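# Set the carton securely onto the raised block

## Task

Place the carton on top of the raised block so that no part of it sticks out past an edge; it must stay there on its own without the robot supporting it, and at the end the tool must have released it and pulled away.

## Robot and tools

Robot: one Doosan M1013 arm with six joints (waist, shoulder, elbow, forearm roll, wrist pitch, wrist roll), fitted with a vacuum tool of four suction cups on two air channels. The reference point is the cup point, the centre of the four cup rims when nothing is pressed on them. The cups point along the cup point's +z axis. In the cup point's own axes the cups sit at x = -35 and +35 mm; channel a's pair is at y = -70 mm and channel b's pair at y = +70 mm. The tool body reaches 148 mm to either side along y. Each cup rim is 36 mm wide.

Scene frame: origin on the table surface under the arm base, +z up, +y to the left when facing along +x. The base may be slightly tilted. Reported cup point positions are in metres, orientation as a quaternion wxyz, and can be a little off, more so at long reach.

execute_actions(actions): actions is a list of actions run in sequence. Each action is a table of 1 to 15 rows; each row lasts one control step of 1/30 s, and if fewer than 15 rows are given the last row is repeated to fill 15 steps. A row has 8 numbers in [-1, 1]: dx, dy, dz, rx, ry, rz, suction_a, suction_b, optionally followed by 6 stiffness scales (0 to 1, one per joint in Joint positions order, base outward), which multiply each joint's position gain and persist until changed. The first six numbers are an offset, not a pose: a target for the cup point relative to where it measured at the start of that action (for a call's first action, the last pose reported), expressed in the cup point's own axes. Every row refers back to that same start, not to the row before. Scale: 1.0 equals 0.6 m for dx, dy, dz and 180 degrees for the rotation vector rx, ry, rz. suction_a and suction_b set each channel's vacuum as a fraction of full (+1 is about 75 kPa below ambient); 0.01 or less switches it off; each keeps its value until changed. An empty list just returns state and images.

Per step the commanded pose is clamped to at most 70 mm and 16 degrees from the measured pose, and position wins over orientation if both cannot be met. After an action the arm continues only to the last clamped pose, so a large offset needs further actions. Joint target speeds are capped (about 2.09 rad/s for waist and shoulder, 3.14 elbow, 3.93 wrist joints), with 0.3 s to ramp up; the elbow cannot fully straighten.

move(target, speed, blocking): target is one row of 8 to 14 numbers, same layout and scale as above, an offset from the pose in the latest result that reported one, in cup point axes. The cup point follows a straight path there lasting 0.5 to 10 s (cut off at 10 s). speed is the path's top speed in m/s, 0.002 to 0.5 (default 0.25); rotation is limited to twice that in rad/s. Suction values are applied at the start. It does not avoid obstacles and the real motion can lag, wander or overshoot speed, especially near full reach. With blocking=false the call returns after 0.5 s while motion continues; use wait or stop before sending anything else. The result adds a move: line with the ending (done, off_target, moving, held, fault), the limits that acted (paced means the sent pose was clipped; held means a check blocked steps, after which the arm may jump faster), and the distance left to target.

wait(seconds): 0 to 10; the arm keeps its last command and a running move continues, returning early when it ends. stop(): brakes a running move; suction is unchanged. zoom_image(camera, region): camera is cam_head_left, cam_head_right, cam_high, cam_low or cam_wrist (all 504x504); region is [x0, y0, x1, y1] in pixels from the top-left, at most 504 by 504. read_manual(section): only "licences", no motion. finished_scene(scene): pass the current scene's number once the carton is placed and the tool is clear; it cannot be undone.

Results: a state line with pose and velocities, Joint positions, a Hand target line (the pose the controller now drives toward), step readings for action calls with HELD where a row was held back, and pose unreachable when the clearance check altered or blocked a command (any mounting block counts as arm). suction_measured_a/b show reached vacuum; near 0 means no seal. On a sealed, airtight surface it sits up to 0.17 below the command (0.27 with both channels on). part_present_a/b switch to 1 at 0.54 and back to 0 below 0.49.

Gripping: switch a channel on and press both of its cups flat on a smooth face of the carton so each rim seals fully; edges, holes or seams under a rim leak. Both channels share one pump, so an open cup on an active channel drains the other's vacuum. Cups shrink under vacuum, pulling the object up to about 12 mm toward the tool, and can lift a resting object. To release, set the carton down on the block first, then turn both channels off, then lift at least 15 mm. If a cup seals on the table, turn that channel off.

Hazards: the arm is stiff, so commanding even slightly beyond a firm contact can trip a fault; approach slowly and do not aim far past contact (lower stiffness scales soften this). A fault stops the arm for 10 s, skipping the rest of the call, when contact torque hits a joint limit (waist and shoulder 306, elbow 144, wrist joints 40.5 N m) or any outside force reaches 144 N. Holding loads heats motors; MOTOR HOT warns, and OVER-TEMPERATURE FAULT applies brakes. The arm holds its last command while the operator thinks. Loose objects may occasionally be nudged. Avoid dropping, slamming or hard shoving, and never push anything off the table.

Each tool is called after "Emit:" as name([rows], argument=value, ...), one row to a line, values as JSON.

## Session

Emit:
execute_actions(actions=[])

Scene clock: 0.00 s.
end_effector_position=(+0.6500, -0.0068, +0.5227) suction_measured_a=0.00 part_present_a=0 suction_measured_b=0.00 part_present_b=0 end_effector_quat_wxyz=(+0.005, +0.714, +0.700, -0.005) end_effector_velocity=(+0.000, -0.000, -0.000) end_effector_angular_velocity=(-0.001, +0.001, -0.001)
Joint positions: [-0.054  0.153  1.528  0.     1.463  1.517]
Joint velocities: [-0.     0.001 -0.001 -0.001  0.001  0.001]
Hand target: +0.650, -0.007, +0.523; +0.005, +0.714, +0.700, -0.005
Joint stiffness scale: [1. 1. 1. 1. 1. 1.]

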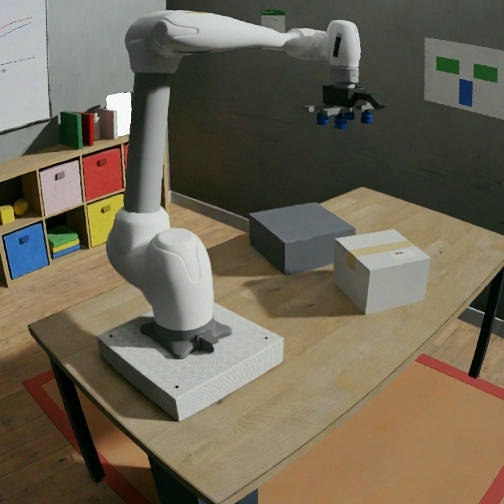

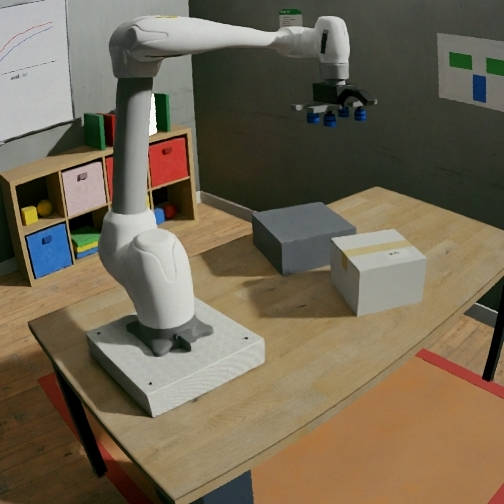

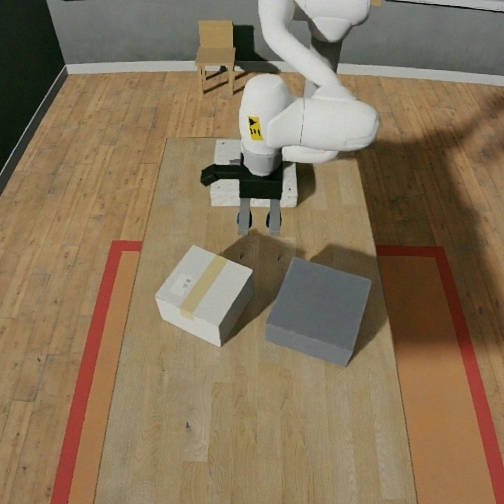

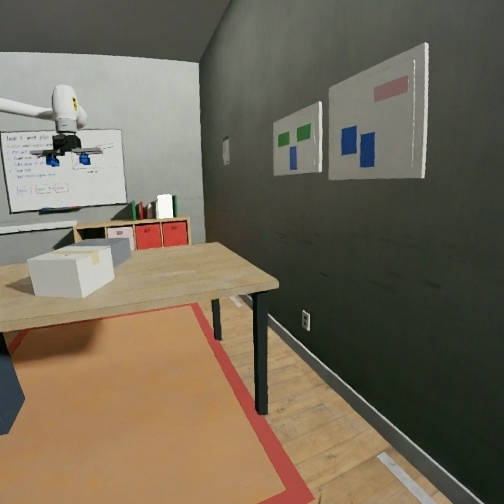

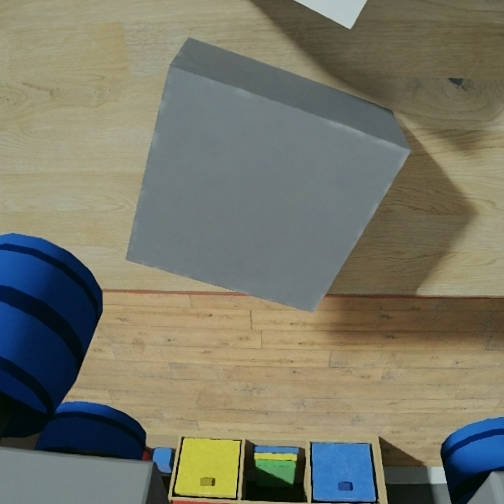

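Emit:
move(target=[-0.287, -0.01, 0.44, 0, 0, -0.35, 0, 0], speed=0.4)

Scene clock: 18.13 s.
end_effector_position=(+0.6408, -0.1814, +0.2648) suction_measured_a=0.00 part_present_a=0 suction_measured_b=0.00 part_present_b=0 end_effector_quat_wxyz=(+0.001, +0.243, +0.970, -0.008) end_effector_velocity=(+0.001, -0.000, +0.000) end_effector_angular_velocity=(+0.002, -0.004, +0.011)
Joint positions: [-0.311  0.317  1.816 -0.003  1.01   0.162]
Joint velocities: [-0.001  0.    -0.     0.004 -0.003 -0.014]
Hand target: +0.640, -0.183, +0.261; +0.001, +0.243, +0.970, -0.007
Off the commanded pose: 0.004 m, 0 deg.
Joint stiffness scale: [1. 1. 1. 1. 1. 1.]
move: off_target

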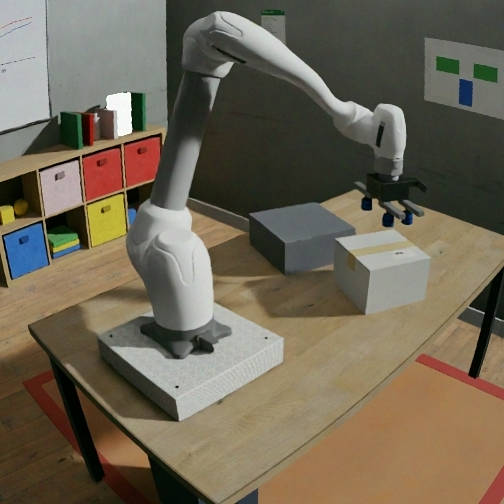

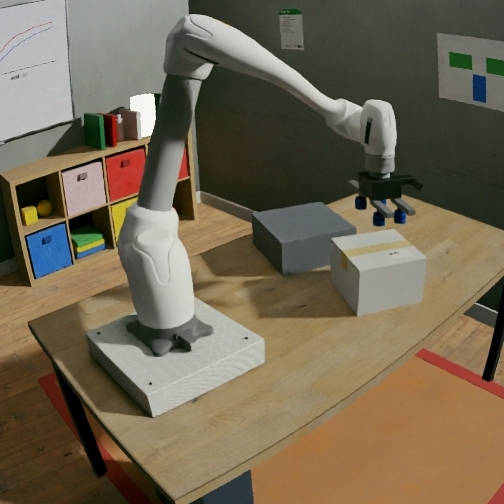

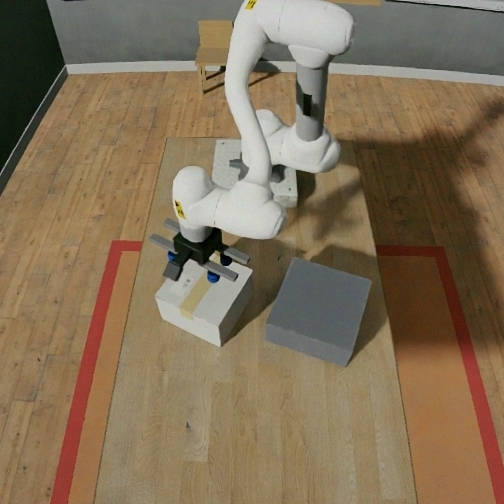

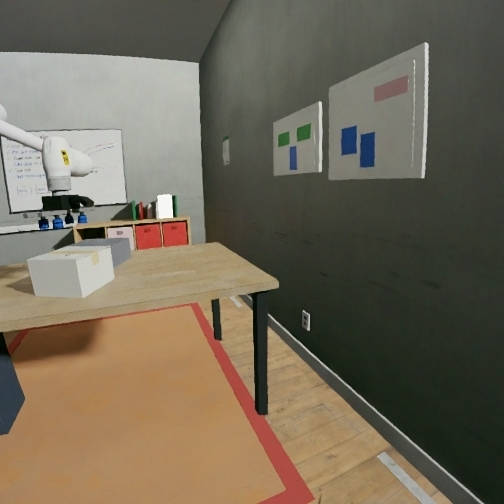

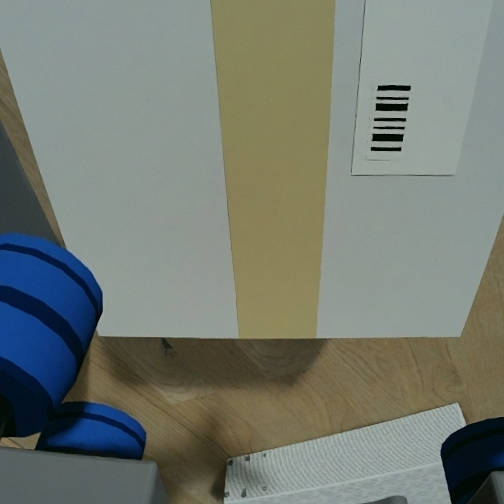

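Emit:
move(target=[-0.027, 0.015, 0.16, 0, 0, -0.008, 0, 0], speed=0.2)

Emit:
move(target=[0, 0, 0.042, 0, 0, 0, 1, 1], speed=0.04)

Scene clock: 27.17 s.
end_effector_position=(+0.6591, -0.1844, +0.1723) suction_measured_a=0.00 part_present_a=0 suction_measured_b=0.00 part_present_b=0 end_effector_quat_wxyz=(+0.002, +0.234, +0.972, -0.008) end_effector_velocity=(+0.000, -0.001, -0.001) end_effector_angular_velocity=(-0.002, -0.002, +0.003)
Joint positions: [-0.305  0.433  1.847 -0.003  0.862  0.15 ]
Joint velocities: [ 0.     0.001  0.001 -0.002 -0.004 -0.001]
Hand target: +0.659, -0.183, +0.169; +0.001, +0.231, +0.973, -0.008
Off the commanded pose: 0.004 m, 0 deg.
Joint stiffness scale: [1. 1. 1. 1. 1. 1.]
move: off_target

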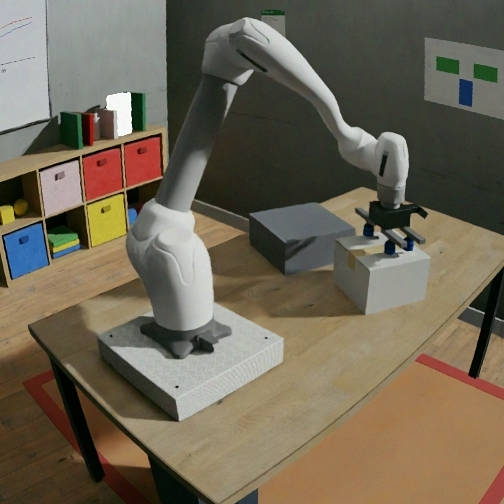

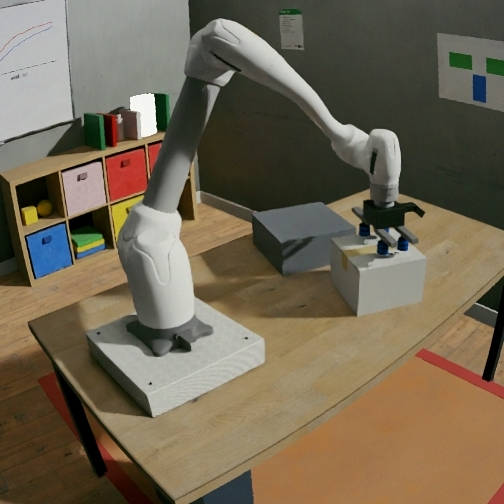

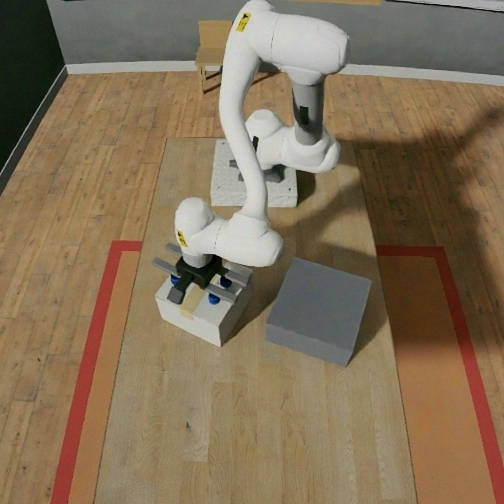

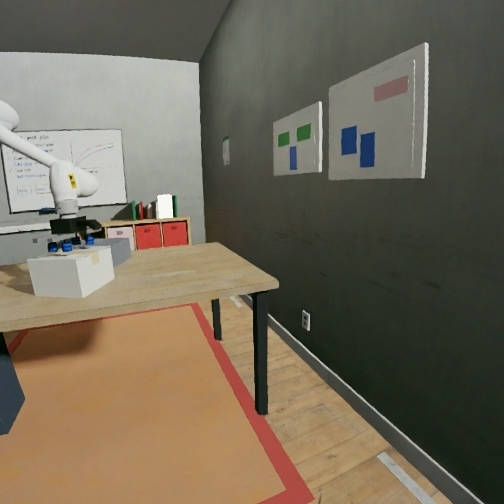

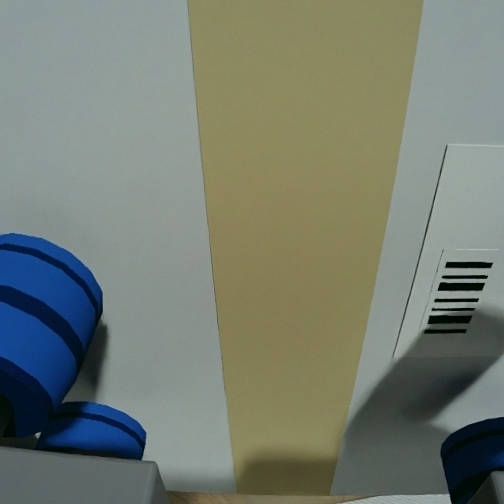

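Scene clock: 28.10 s.
end_effector_position=(+0.6602, -0.1850, +0.1512) suction_measured_a=0.00 part_present_a=0 suction_measured_b=0.00 part_present_b=0 end_effector_quat_wxyz=(+0.002, +0.234, +0.972, -0.008) end_effector_velocity=(+0.001, -0.001, -0.001) end_effector_angular_velocity=(-0.001, -0.002, -0.000)
Joint positions: [-0.305  0.457  1.858 -0.003  0.825  0.15 ]
Joint velocities: [-0.001  0.001 -0.    -0.001 -0.003  0.   ]
Hand target: +0.659, -0.185, +0.147; +0.002, +0.234, +0.972, -0.008
Off the commanded pose: 0.004 m, 0 deg.
Joint stiffness scale: [1. 1. 1. 1. 1. 1.]
move: off_target

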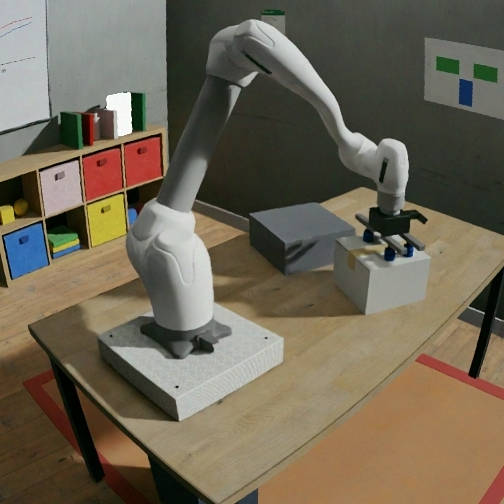

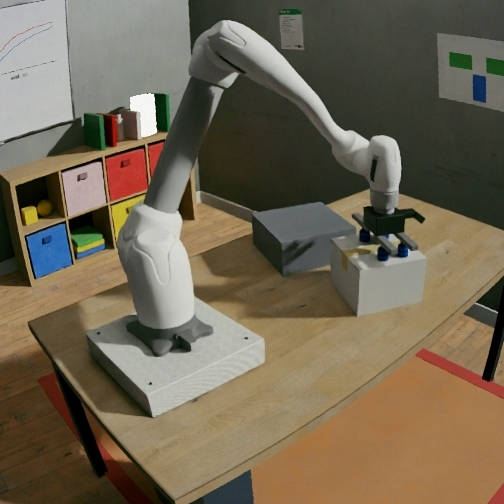

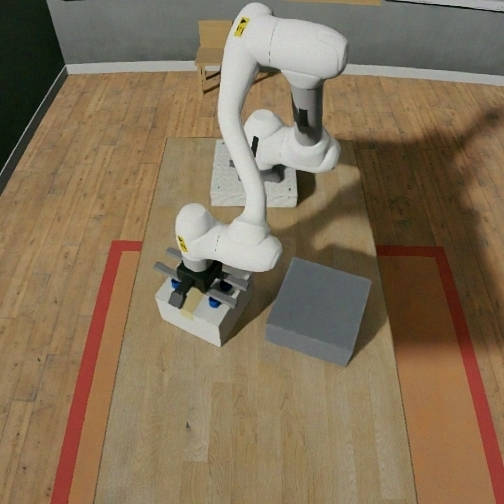

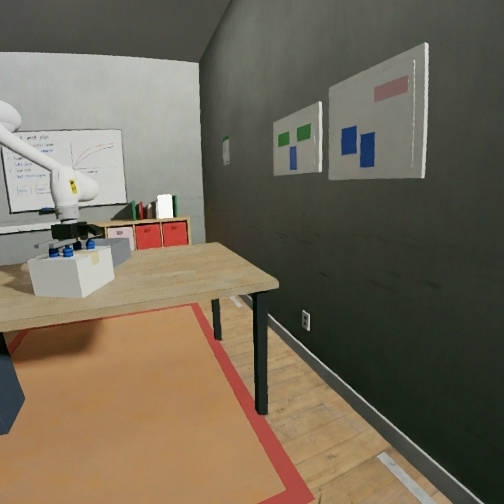

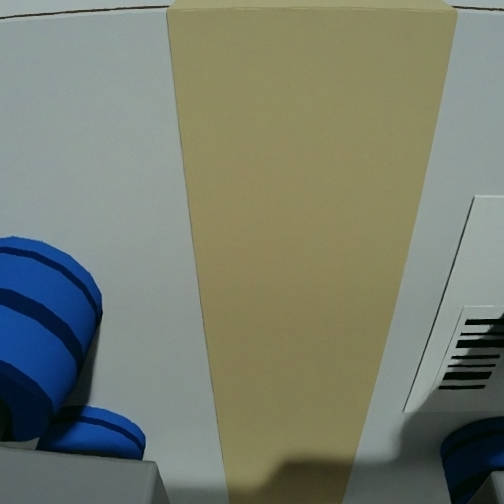

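Emit:
move(target=[0, 0, 0.02, 0, 0, 0, 1, 1], speed=0.03)

Scene clock: 30.20 s.
end_effector_position=(+0.6591, -0.1847, +0.1406) suction_measured_a=0.50 part_present_a=0 suction_measured_b=0.50 part_present_b=0 end_effector_quat_wxyz=(+0.000, +0.234, +0.972, -0.007) end_effector_velocity=(+0.001, +0.002, -0.000) end_effector_angular_velocity=(+0.009, -0.004, -0.012)
Joint positions: [-0.305  0.469  1.864 -0.002  0.812  0.15 ]
Joint velocities: [-0.    -0.     0.     0.014 -0.001  0.002]
Hand target: +0.660, -0.185, +0.139; +0.002, +0.234, +0.972, -0.008
Off the commanded pose: 0.002 m, 0 deg.
Joint stiffness scale: [1. 1. 1. 1. 1. 1.]
move: done

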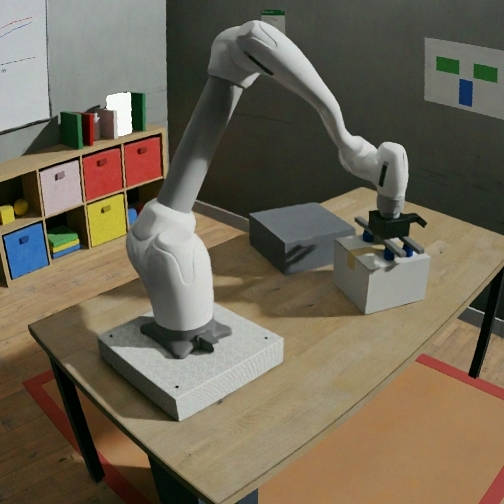

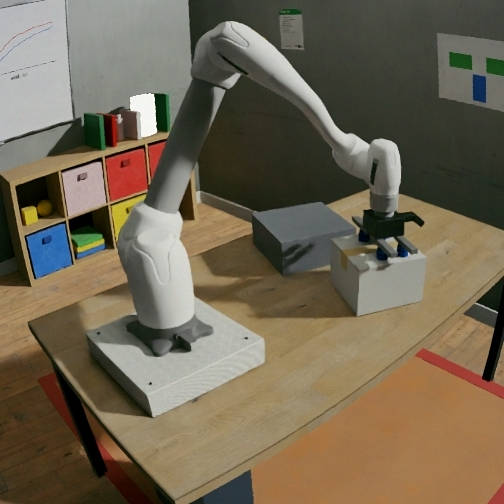

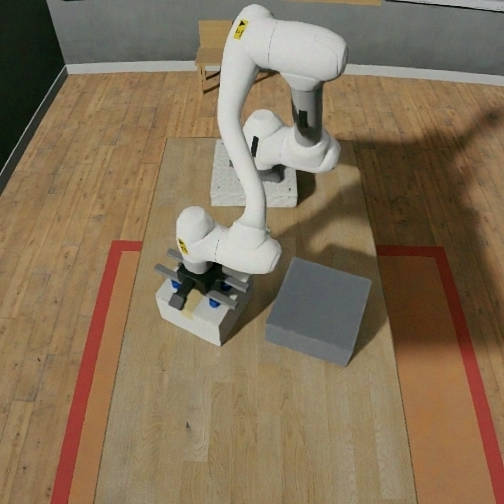

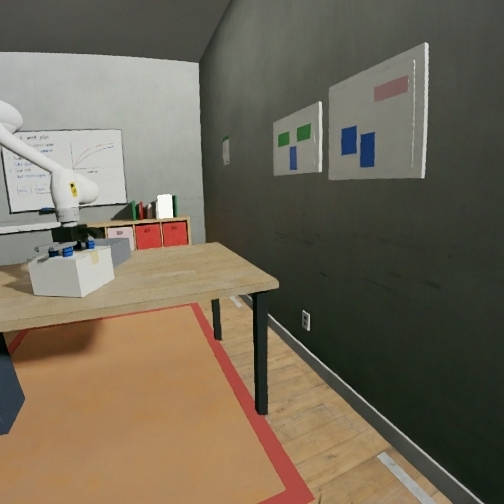

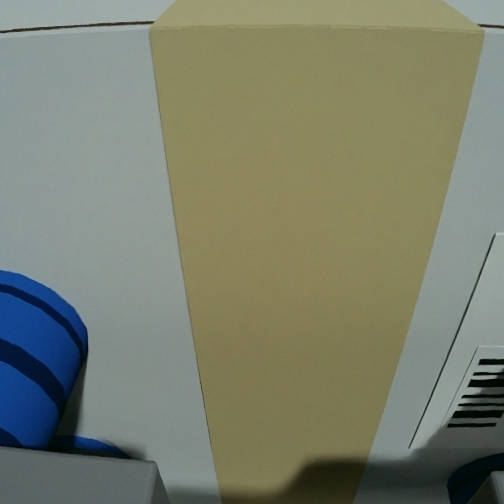

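Emit:
move(target=[0, 0, -0.28, 0, 0, 0, 1, 1], speed=0.2)

Emit:
move(target=[0.241, 0.595, 0, 0, 0, -0.042, 1, 1], speed=0.3)

Emit:
move(target=[0, 0, 0.06, 0, 0, 0, 1, 1], speed=0.08)

Emit:
zoom_image(camera="cam_high", region=[230, 220, 410, 400])

Emit:
zoom_image(camera="cam_head_left", region=[230, 140, 390, 300])

Scene clock: 41.40 s.
end_effector_position=(+0.6596, -0.1826, +0.3047) suction_measured_a=0.66 part_present_a=1 suction_measured_b=0.66 part_present_b=1 end_effector_quat_wxyz=(-0.000, +0.235, +0.972, -0.007) end_effector_velocity=(-0.001, +0.000, -0.000) end_effector_angular_velocity=(+0.002, +0.005, +0.000)
Joint positions: [-0.305  0.312  1.741 -0.002  1.093  0.15 ]
Joint velocities: [-0.     0.    -0.     0.001  0.005 -0.001]
Hand target: +0.660, -0.182, +0.309; +0.000, +0.234, +0.972, -0.007
Off the commanded pose: 0.004 m, 0 deg.
Joint stiffness scale: [1. 1. 1. 1. 1. 1.]
move: off_target

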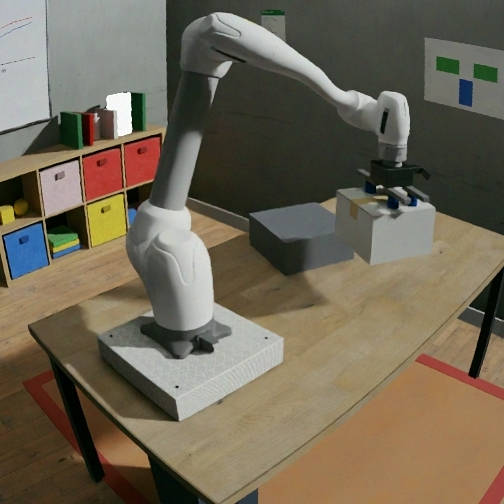

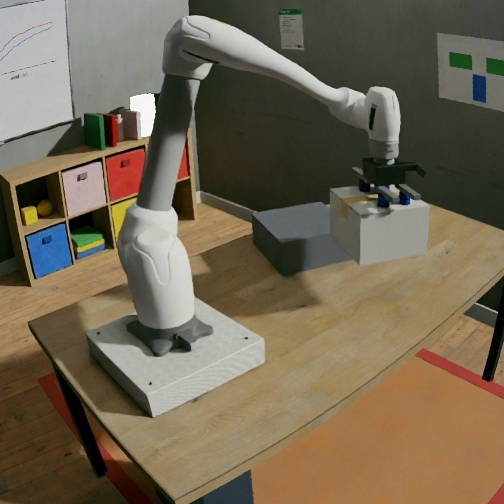

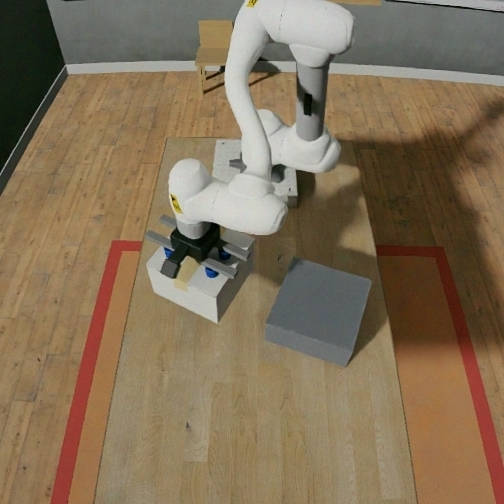

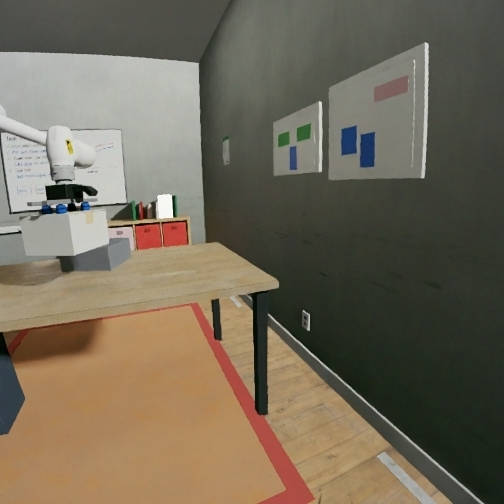

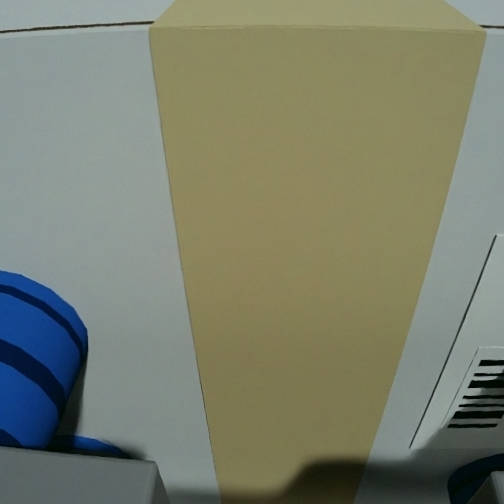

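Scene clock: 43.23 s.
end_effector_position=(+0.6942, +0.1993, +0.2997) suction_measured_a=0.66 part_present_a=1 suction_measured_b=0.66 part_present_b=1 end_effector_quat_wxyz=(+0.002, +0.170, +0.985, -0.006) end_effector_velocity=(+0.001, +0.001, +0.000) end_effector_angular_velocity=(+0.001, +0.001, -0.003)
Joint positions: [0.247 0.362 1.669 0.001 1.109 0.568]
Joint velocities: [ 0.001  0.001 -0.002  0.001  0.002  0.003]
Hand target: +0.694, +0.201, +0.299; -0.000, +0.170, +0.985, -0.008
Off the commanded pose: 0.002 m, 0 deg.
Joint stiffness scale: [1. 1. 1. 1. 1. 1.]
move: done

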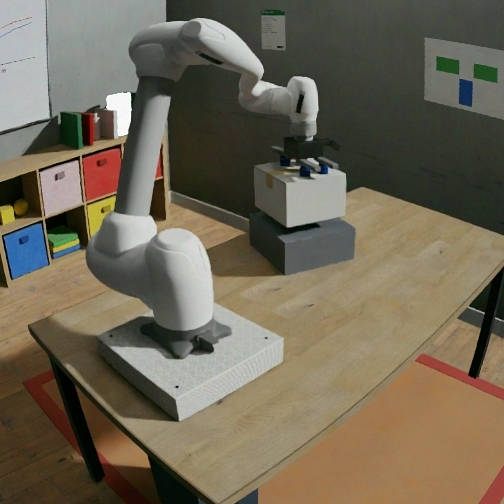

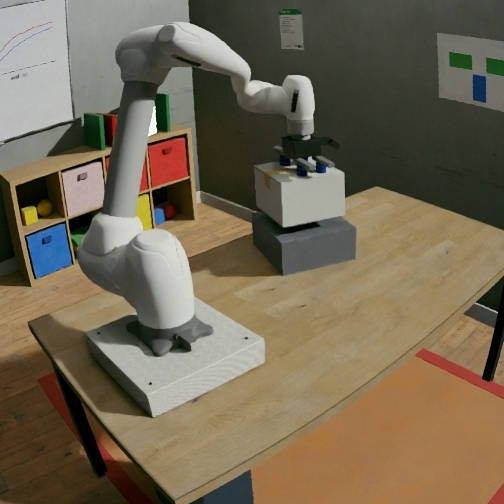

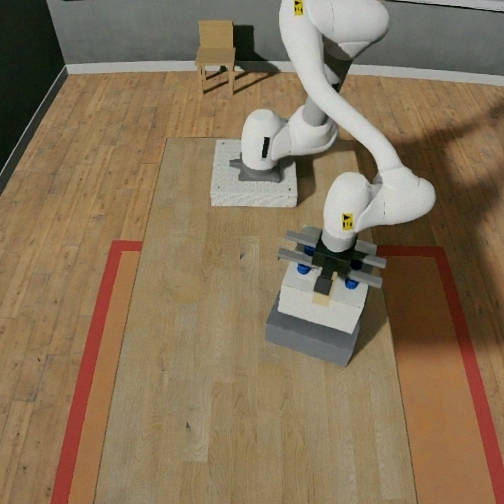

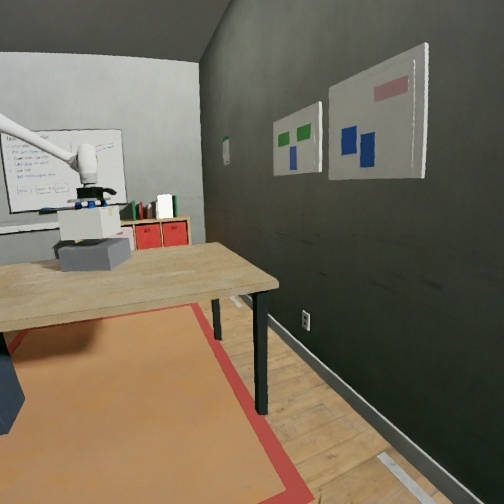

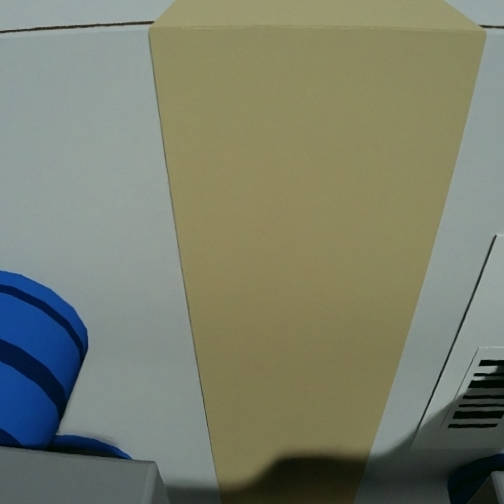

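Scene clock: 44.07 s.
end_effector_position=(+0.6944, +0.1989, +0.2677) suction_measured_a=0.66 part_present_a=1 suction_measured_b=0.66 part_present_b=1 end_effector_quat_wxyz=(+0.002, +0.170, +0.985, -0.006) end_effector_velocity=(+0.001, +0.000, +0.001) end_effector_angular_velocity=(-0.000, -0.005, +0.002)
Joint positions: [0.247 0.386 1.699 0.001 1.055 0.568]
Joint velocities: [ 0.001 -0.001 -0.    -0.002 -0.003 -0.   ]
Hand target: +0.694, +0.199, +0.264; +0.002, +0.170, +0.985, -0.006
Off the commanded pose: 0.004 m, 0 deg.
Joint stiffness scale: [1. 1. 1. 1. 1. 1.]
move: off_target

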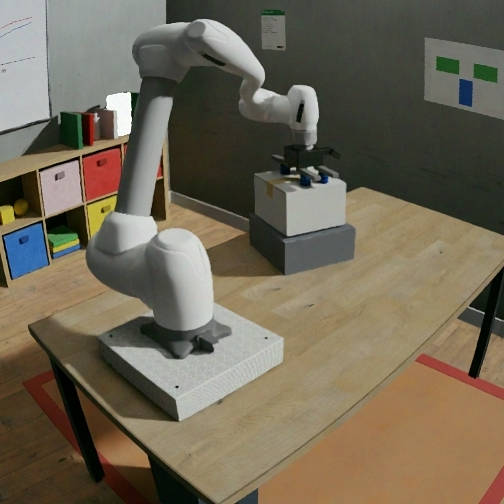

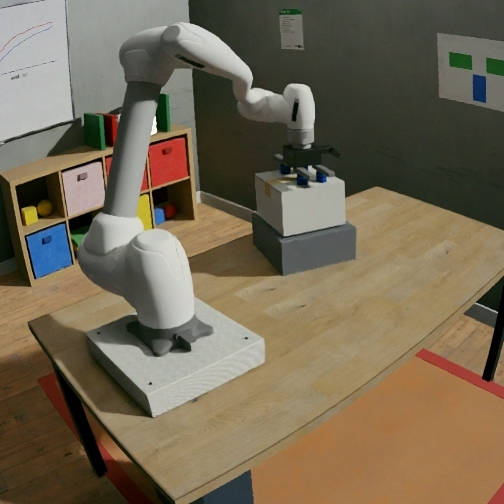

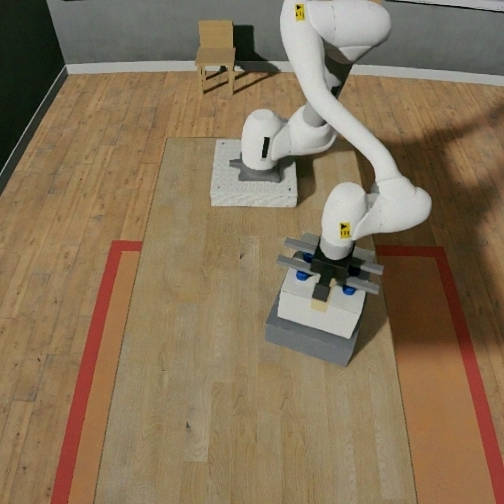

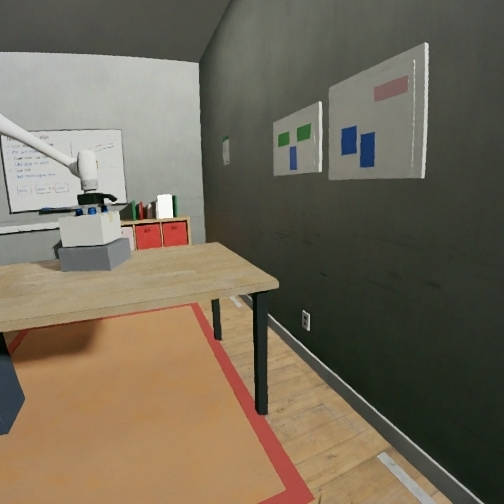

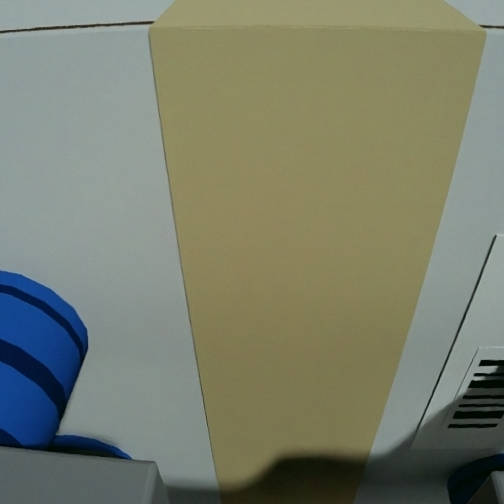

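Region (230, 220, 410, 400) of cam_high's 504x504 image, scaled by 2.800, with more detail than that image has.

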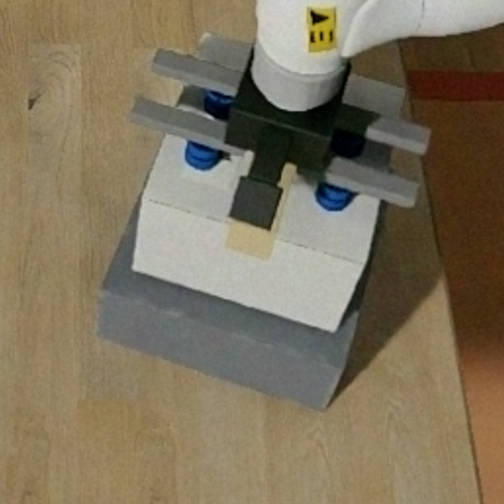

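Region (230, 140, 390, 300) of cam_head_left's 504x504 image, scaled by 3.150, with more detail than that image has.

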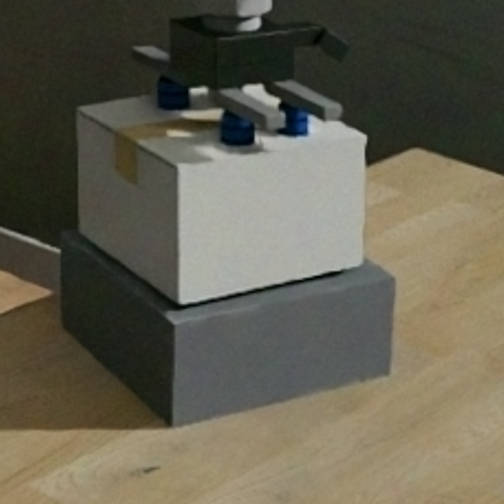

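Emit:
move(target=[-0.02, -0.018, 0, 0, 0, 0, 1, 1], speed=0.04)

Emit:
move(target=[0, 0, 0.025, 0, 0, 0, 1, 1], speed=0.03)

Emit:
zoom_image(camera="cam_high", region=[230, 220, 410, 400])

Emit:
zoom_image(camera="cam_head_left", region=[230, 140, 390, 300])

Scene clock: 50.17 s.
end_effector_position=(+0.7004, +0.1863, +0.2687) suction_measured_a=0.66 part_present_a=1 suction_measured_b=0.66 part_present_b=1 end_effector_quat_wxyz=(+0.004, +0.170, +0.985, -0.006) end_effector_velocity=(+0.001, -0.001, +0.000) end_effector_angular_velocity=(+0.000, +0.000, +0.001)
Joint positions: [0.228 0.388 1.694 0.001 1.054 0.55 ]
Joint velocities: [-0.001  0.    -0.001  0.     0.001 -0.003]
Hand target: +0.702, +0.185, +0.268; +0.002, +0.170, +0.985, -0.006
Off the commanded pose: 0.002 m, 0 deg.
Joint stiffness scale: [1. 1. 1. 1. 1. 1.]
move: done

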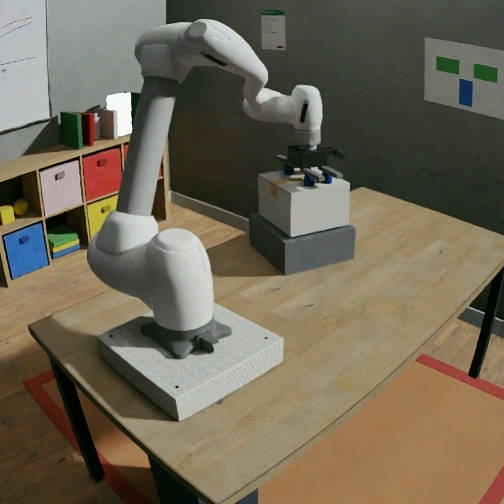

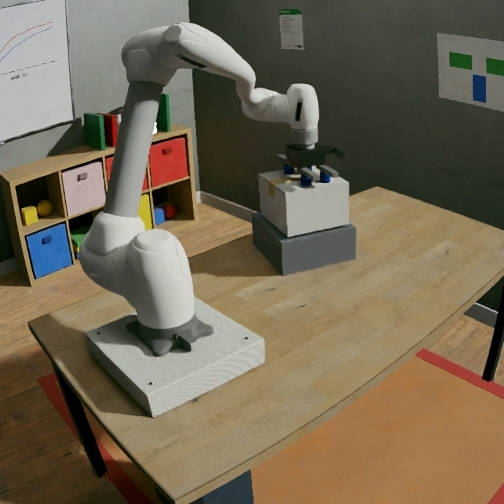

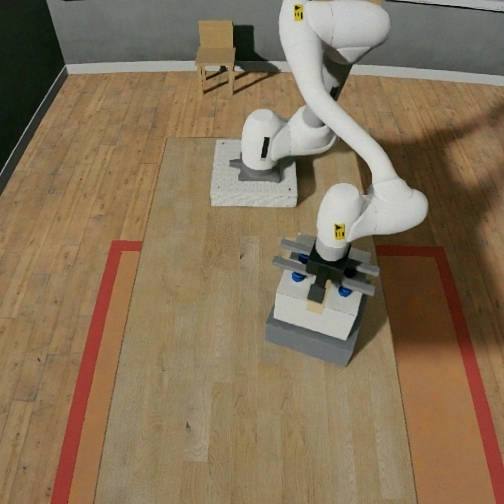

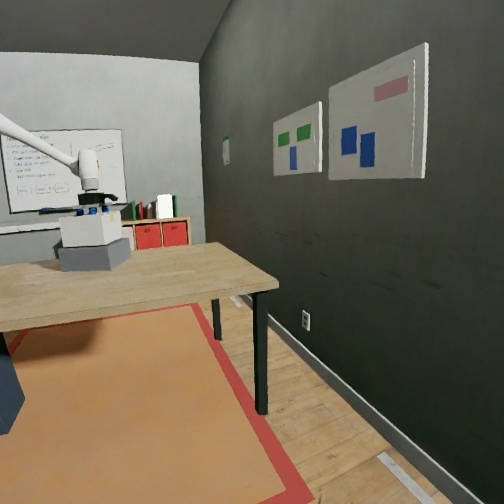

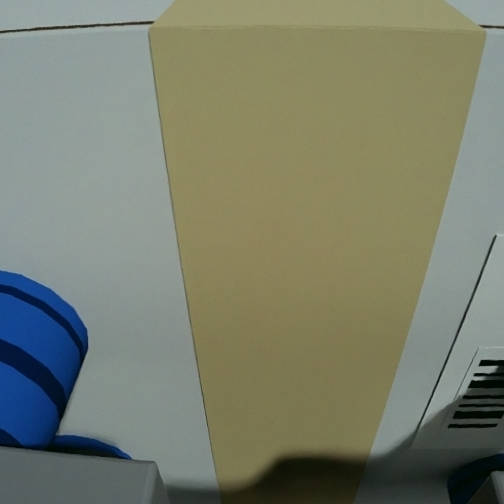

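Scene clock: 50.90 s.
end_effector_position=(+0.7012, +0.1863, +0.2607) suction_measured_a=0.66 part_present_a=1 suction_measured_b=0.66 part_present_b=1 end_effector_quat_wxyz=(+0.005, +0.170, +0.985, -0.005) end_effector_velocity=(+0.000, -0.000, +0.000) end_effector_angular_velocity=(-0.000, -0.001, -0.000)
Joint positions: [0.228 0.395 1.701 0.001 1.038 0.55 ]
Joint velocities: [-0.    -0.     0.    -0.001 -0.001  0.   ]
Hand target: +0.700, +0.186, +0.254; +0.004, +0.170, +0.985, -0.006
Off the commanded pose: 0.007 m, 0 deg.
Joint stiffness scale: [1. 1. 1. 1. 1. 1.]
move: off_target

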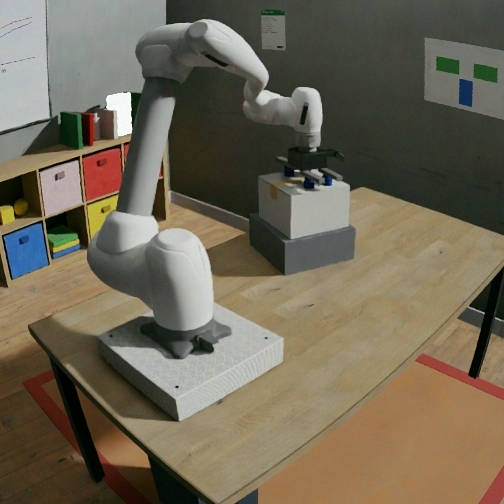

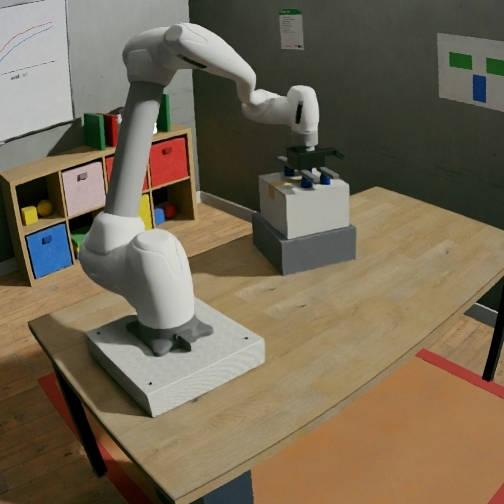

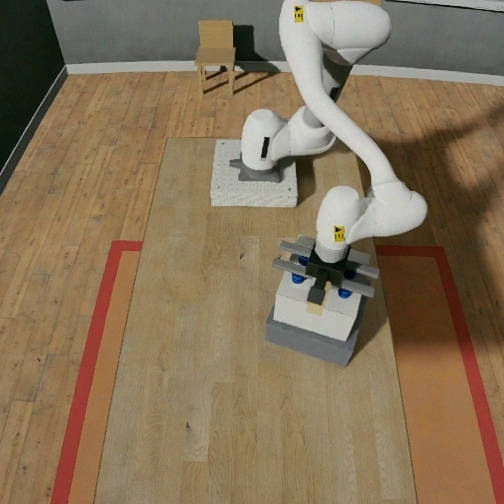

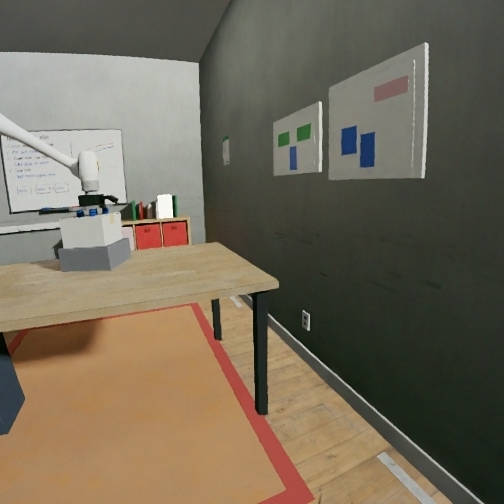

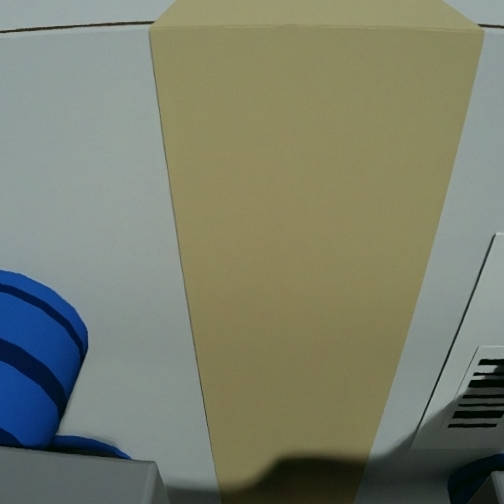

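Region (230, 220, 410, 400) of cam_high's 504x504 image, scaled by 2.800, with more detail than that image has.

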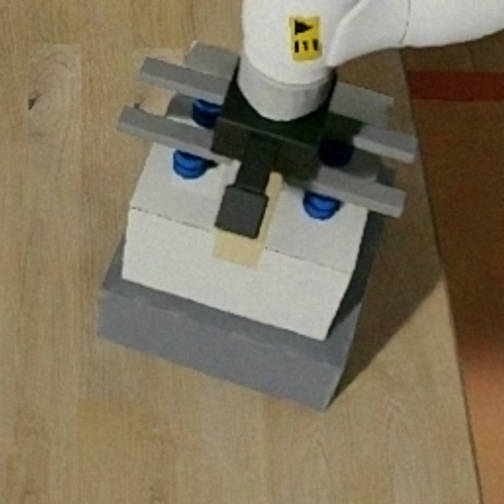

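Region (230, 140, 390, 300) of cam_head_left's 504x504 image, scaled by 3.150, with more detail than that image has.

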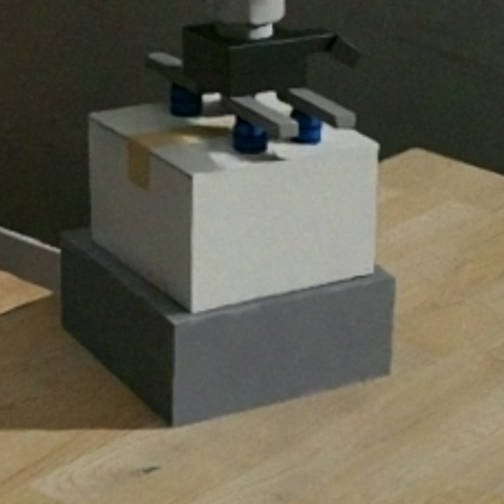

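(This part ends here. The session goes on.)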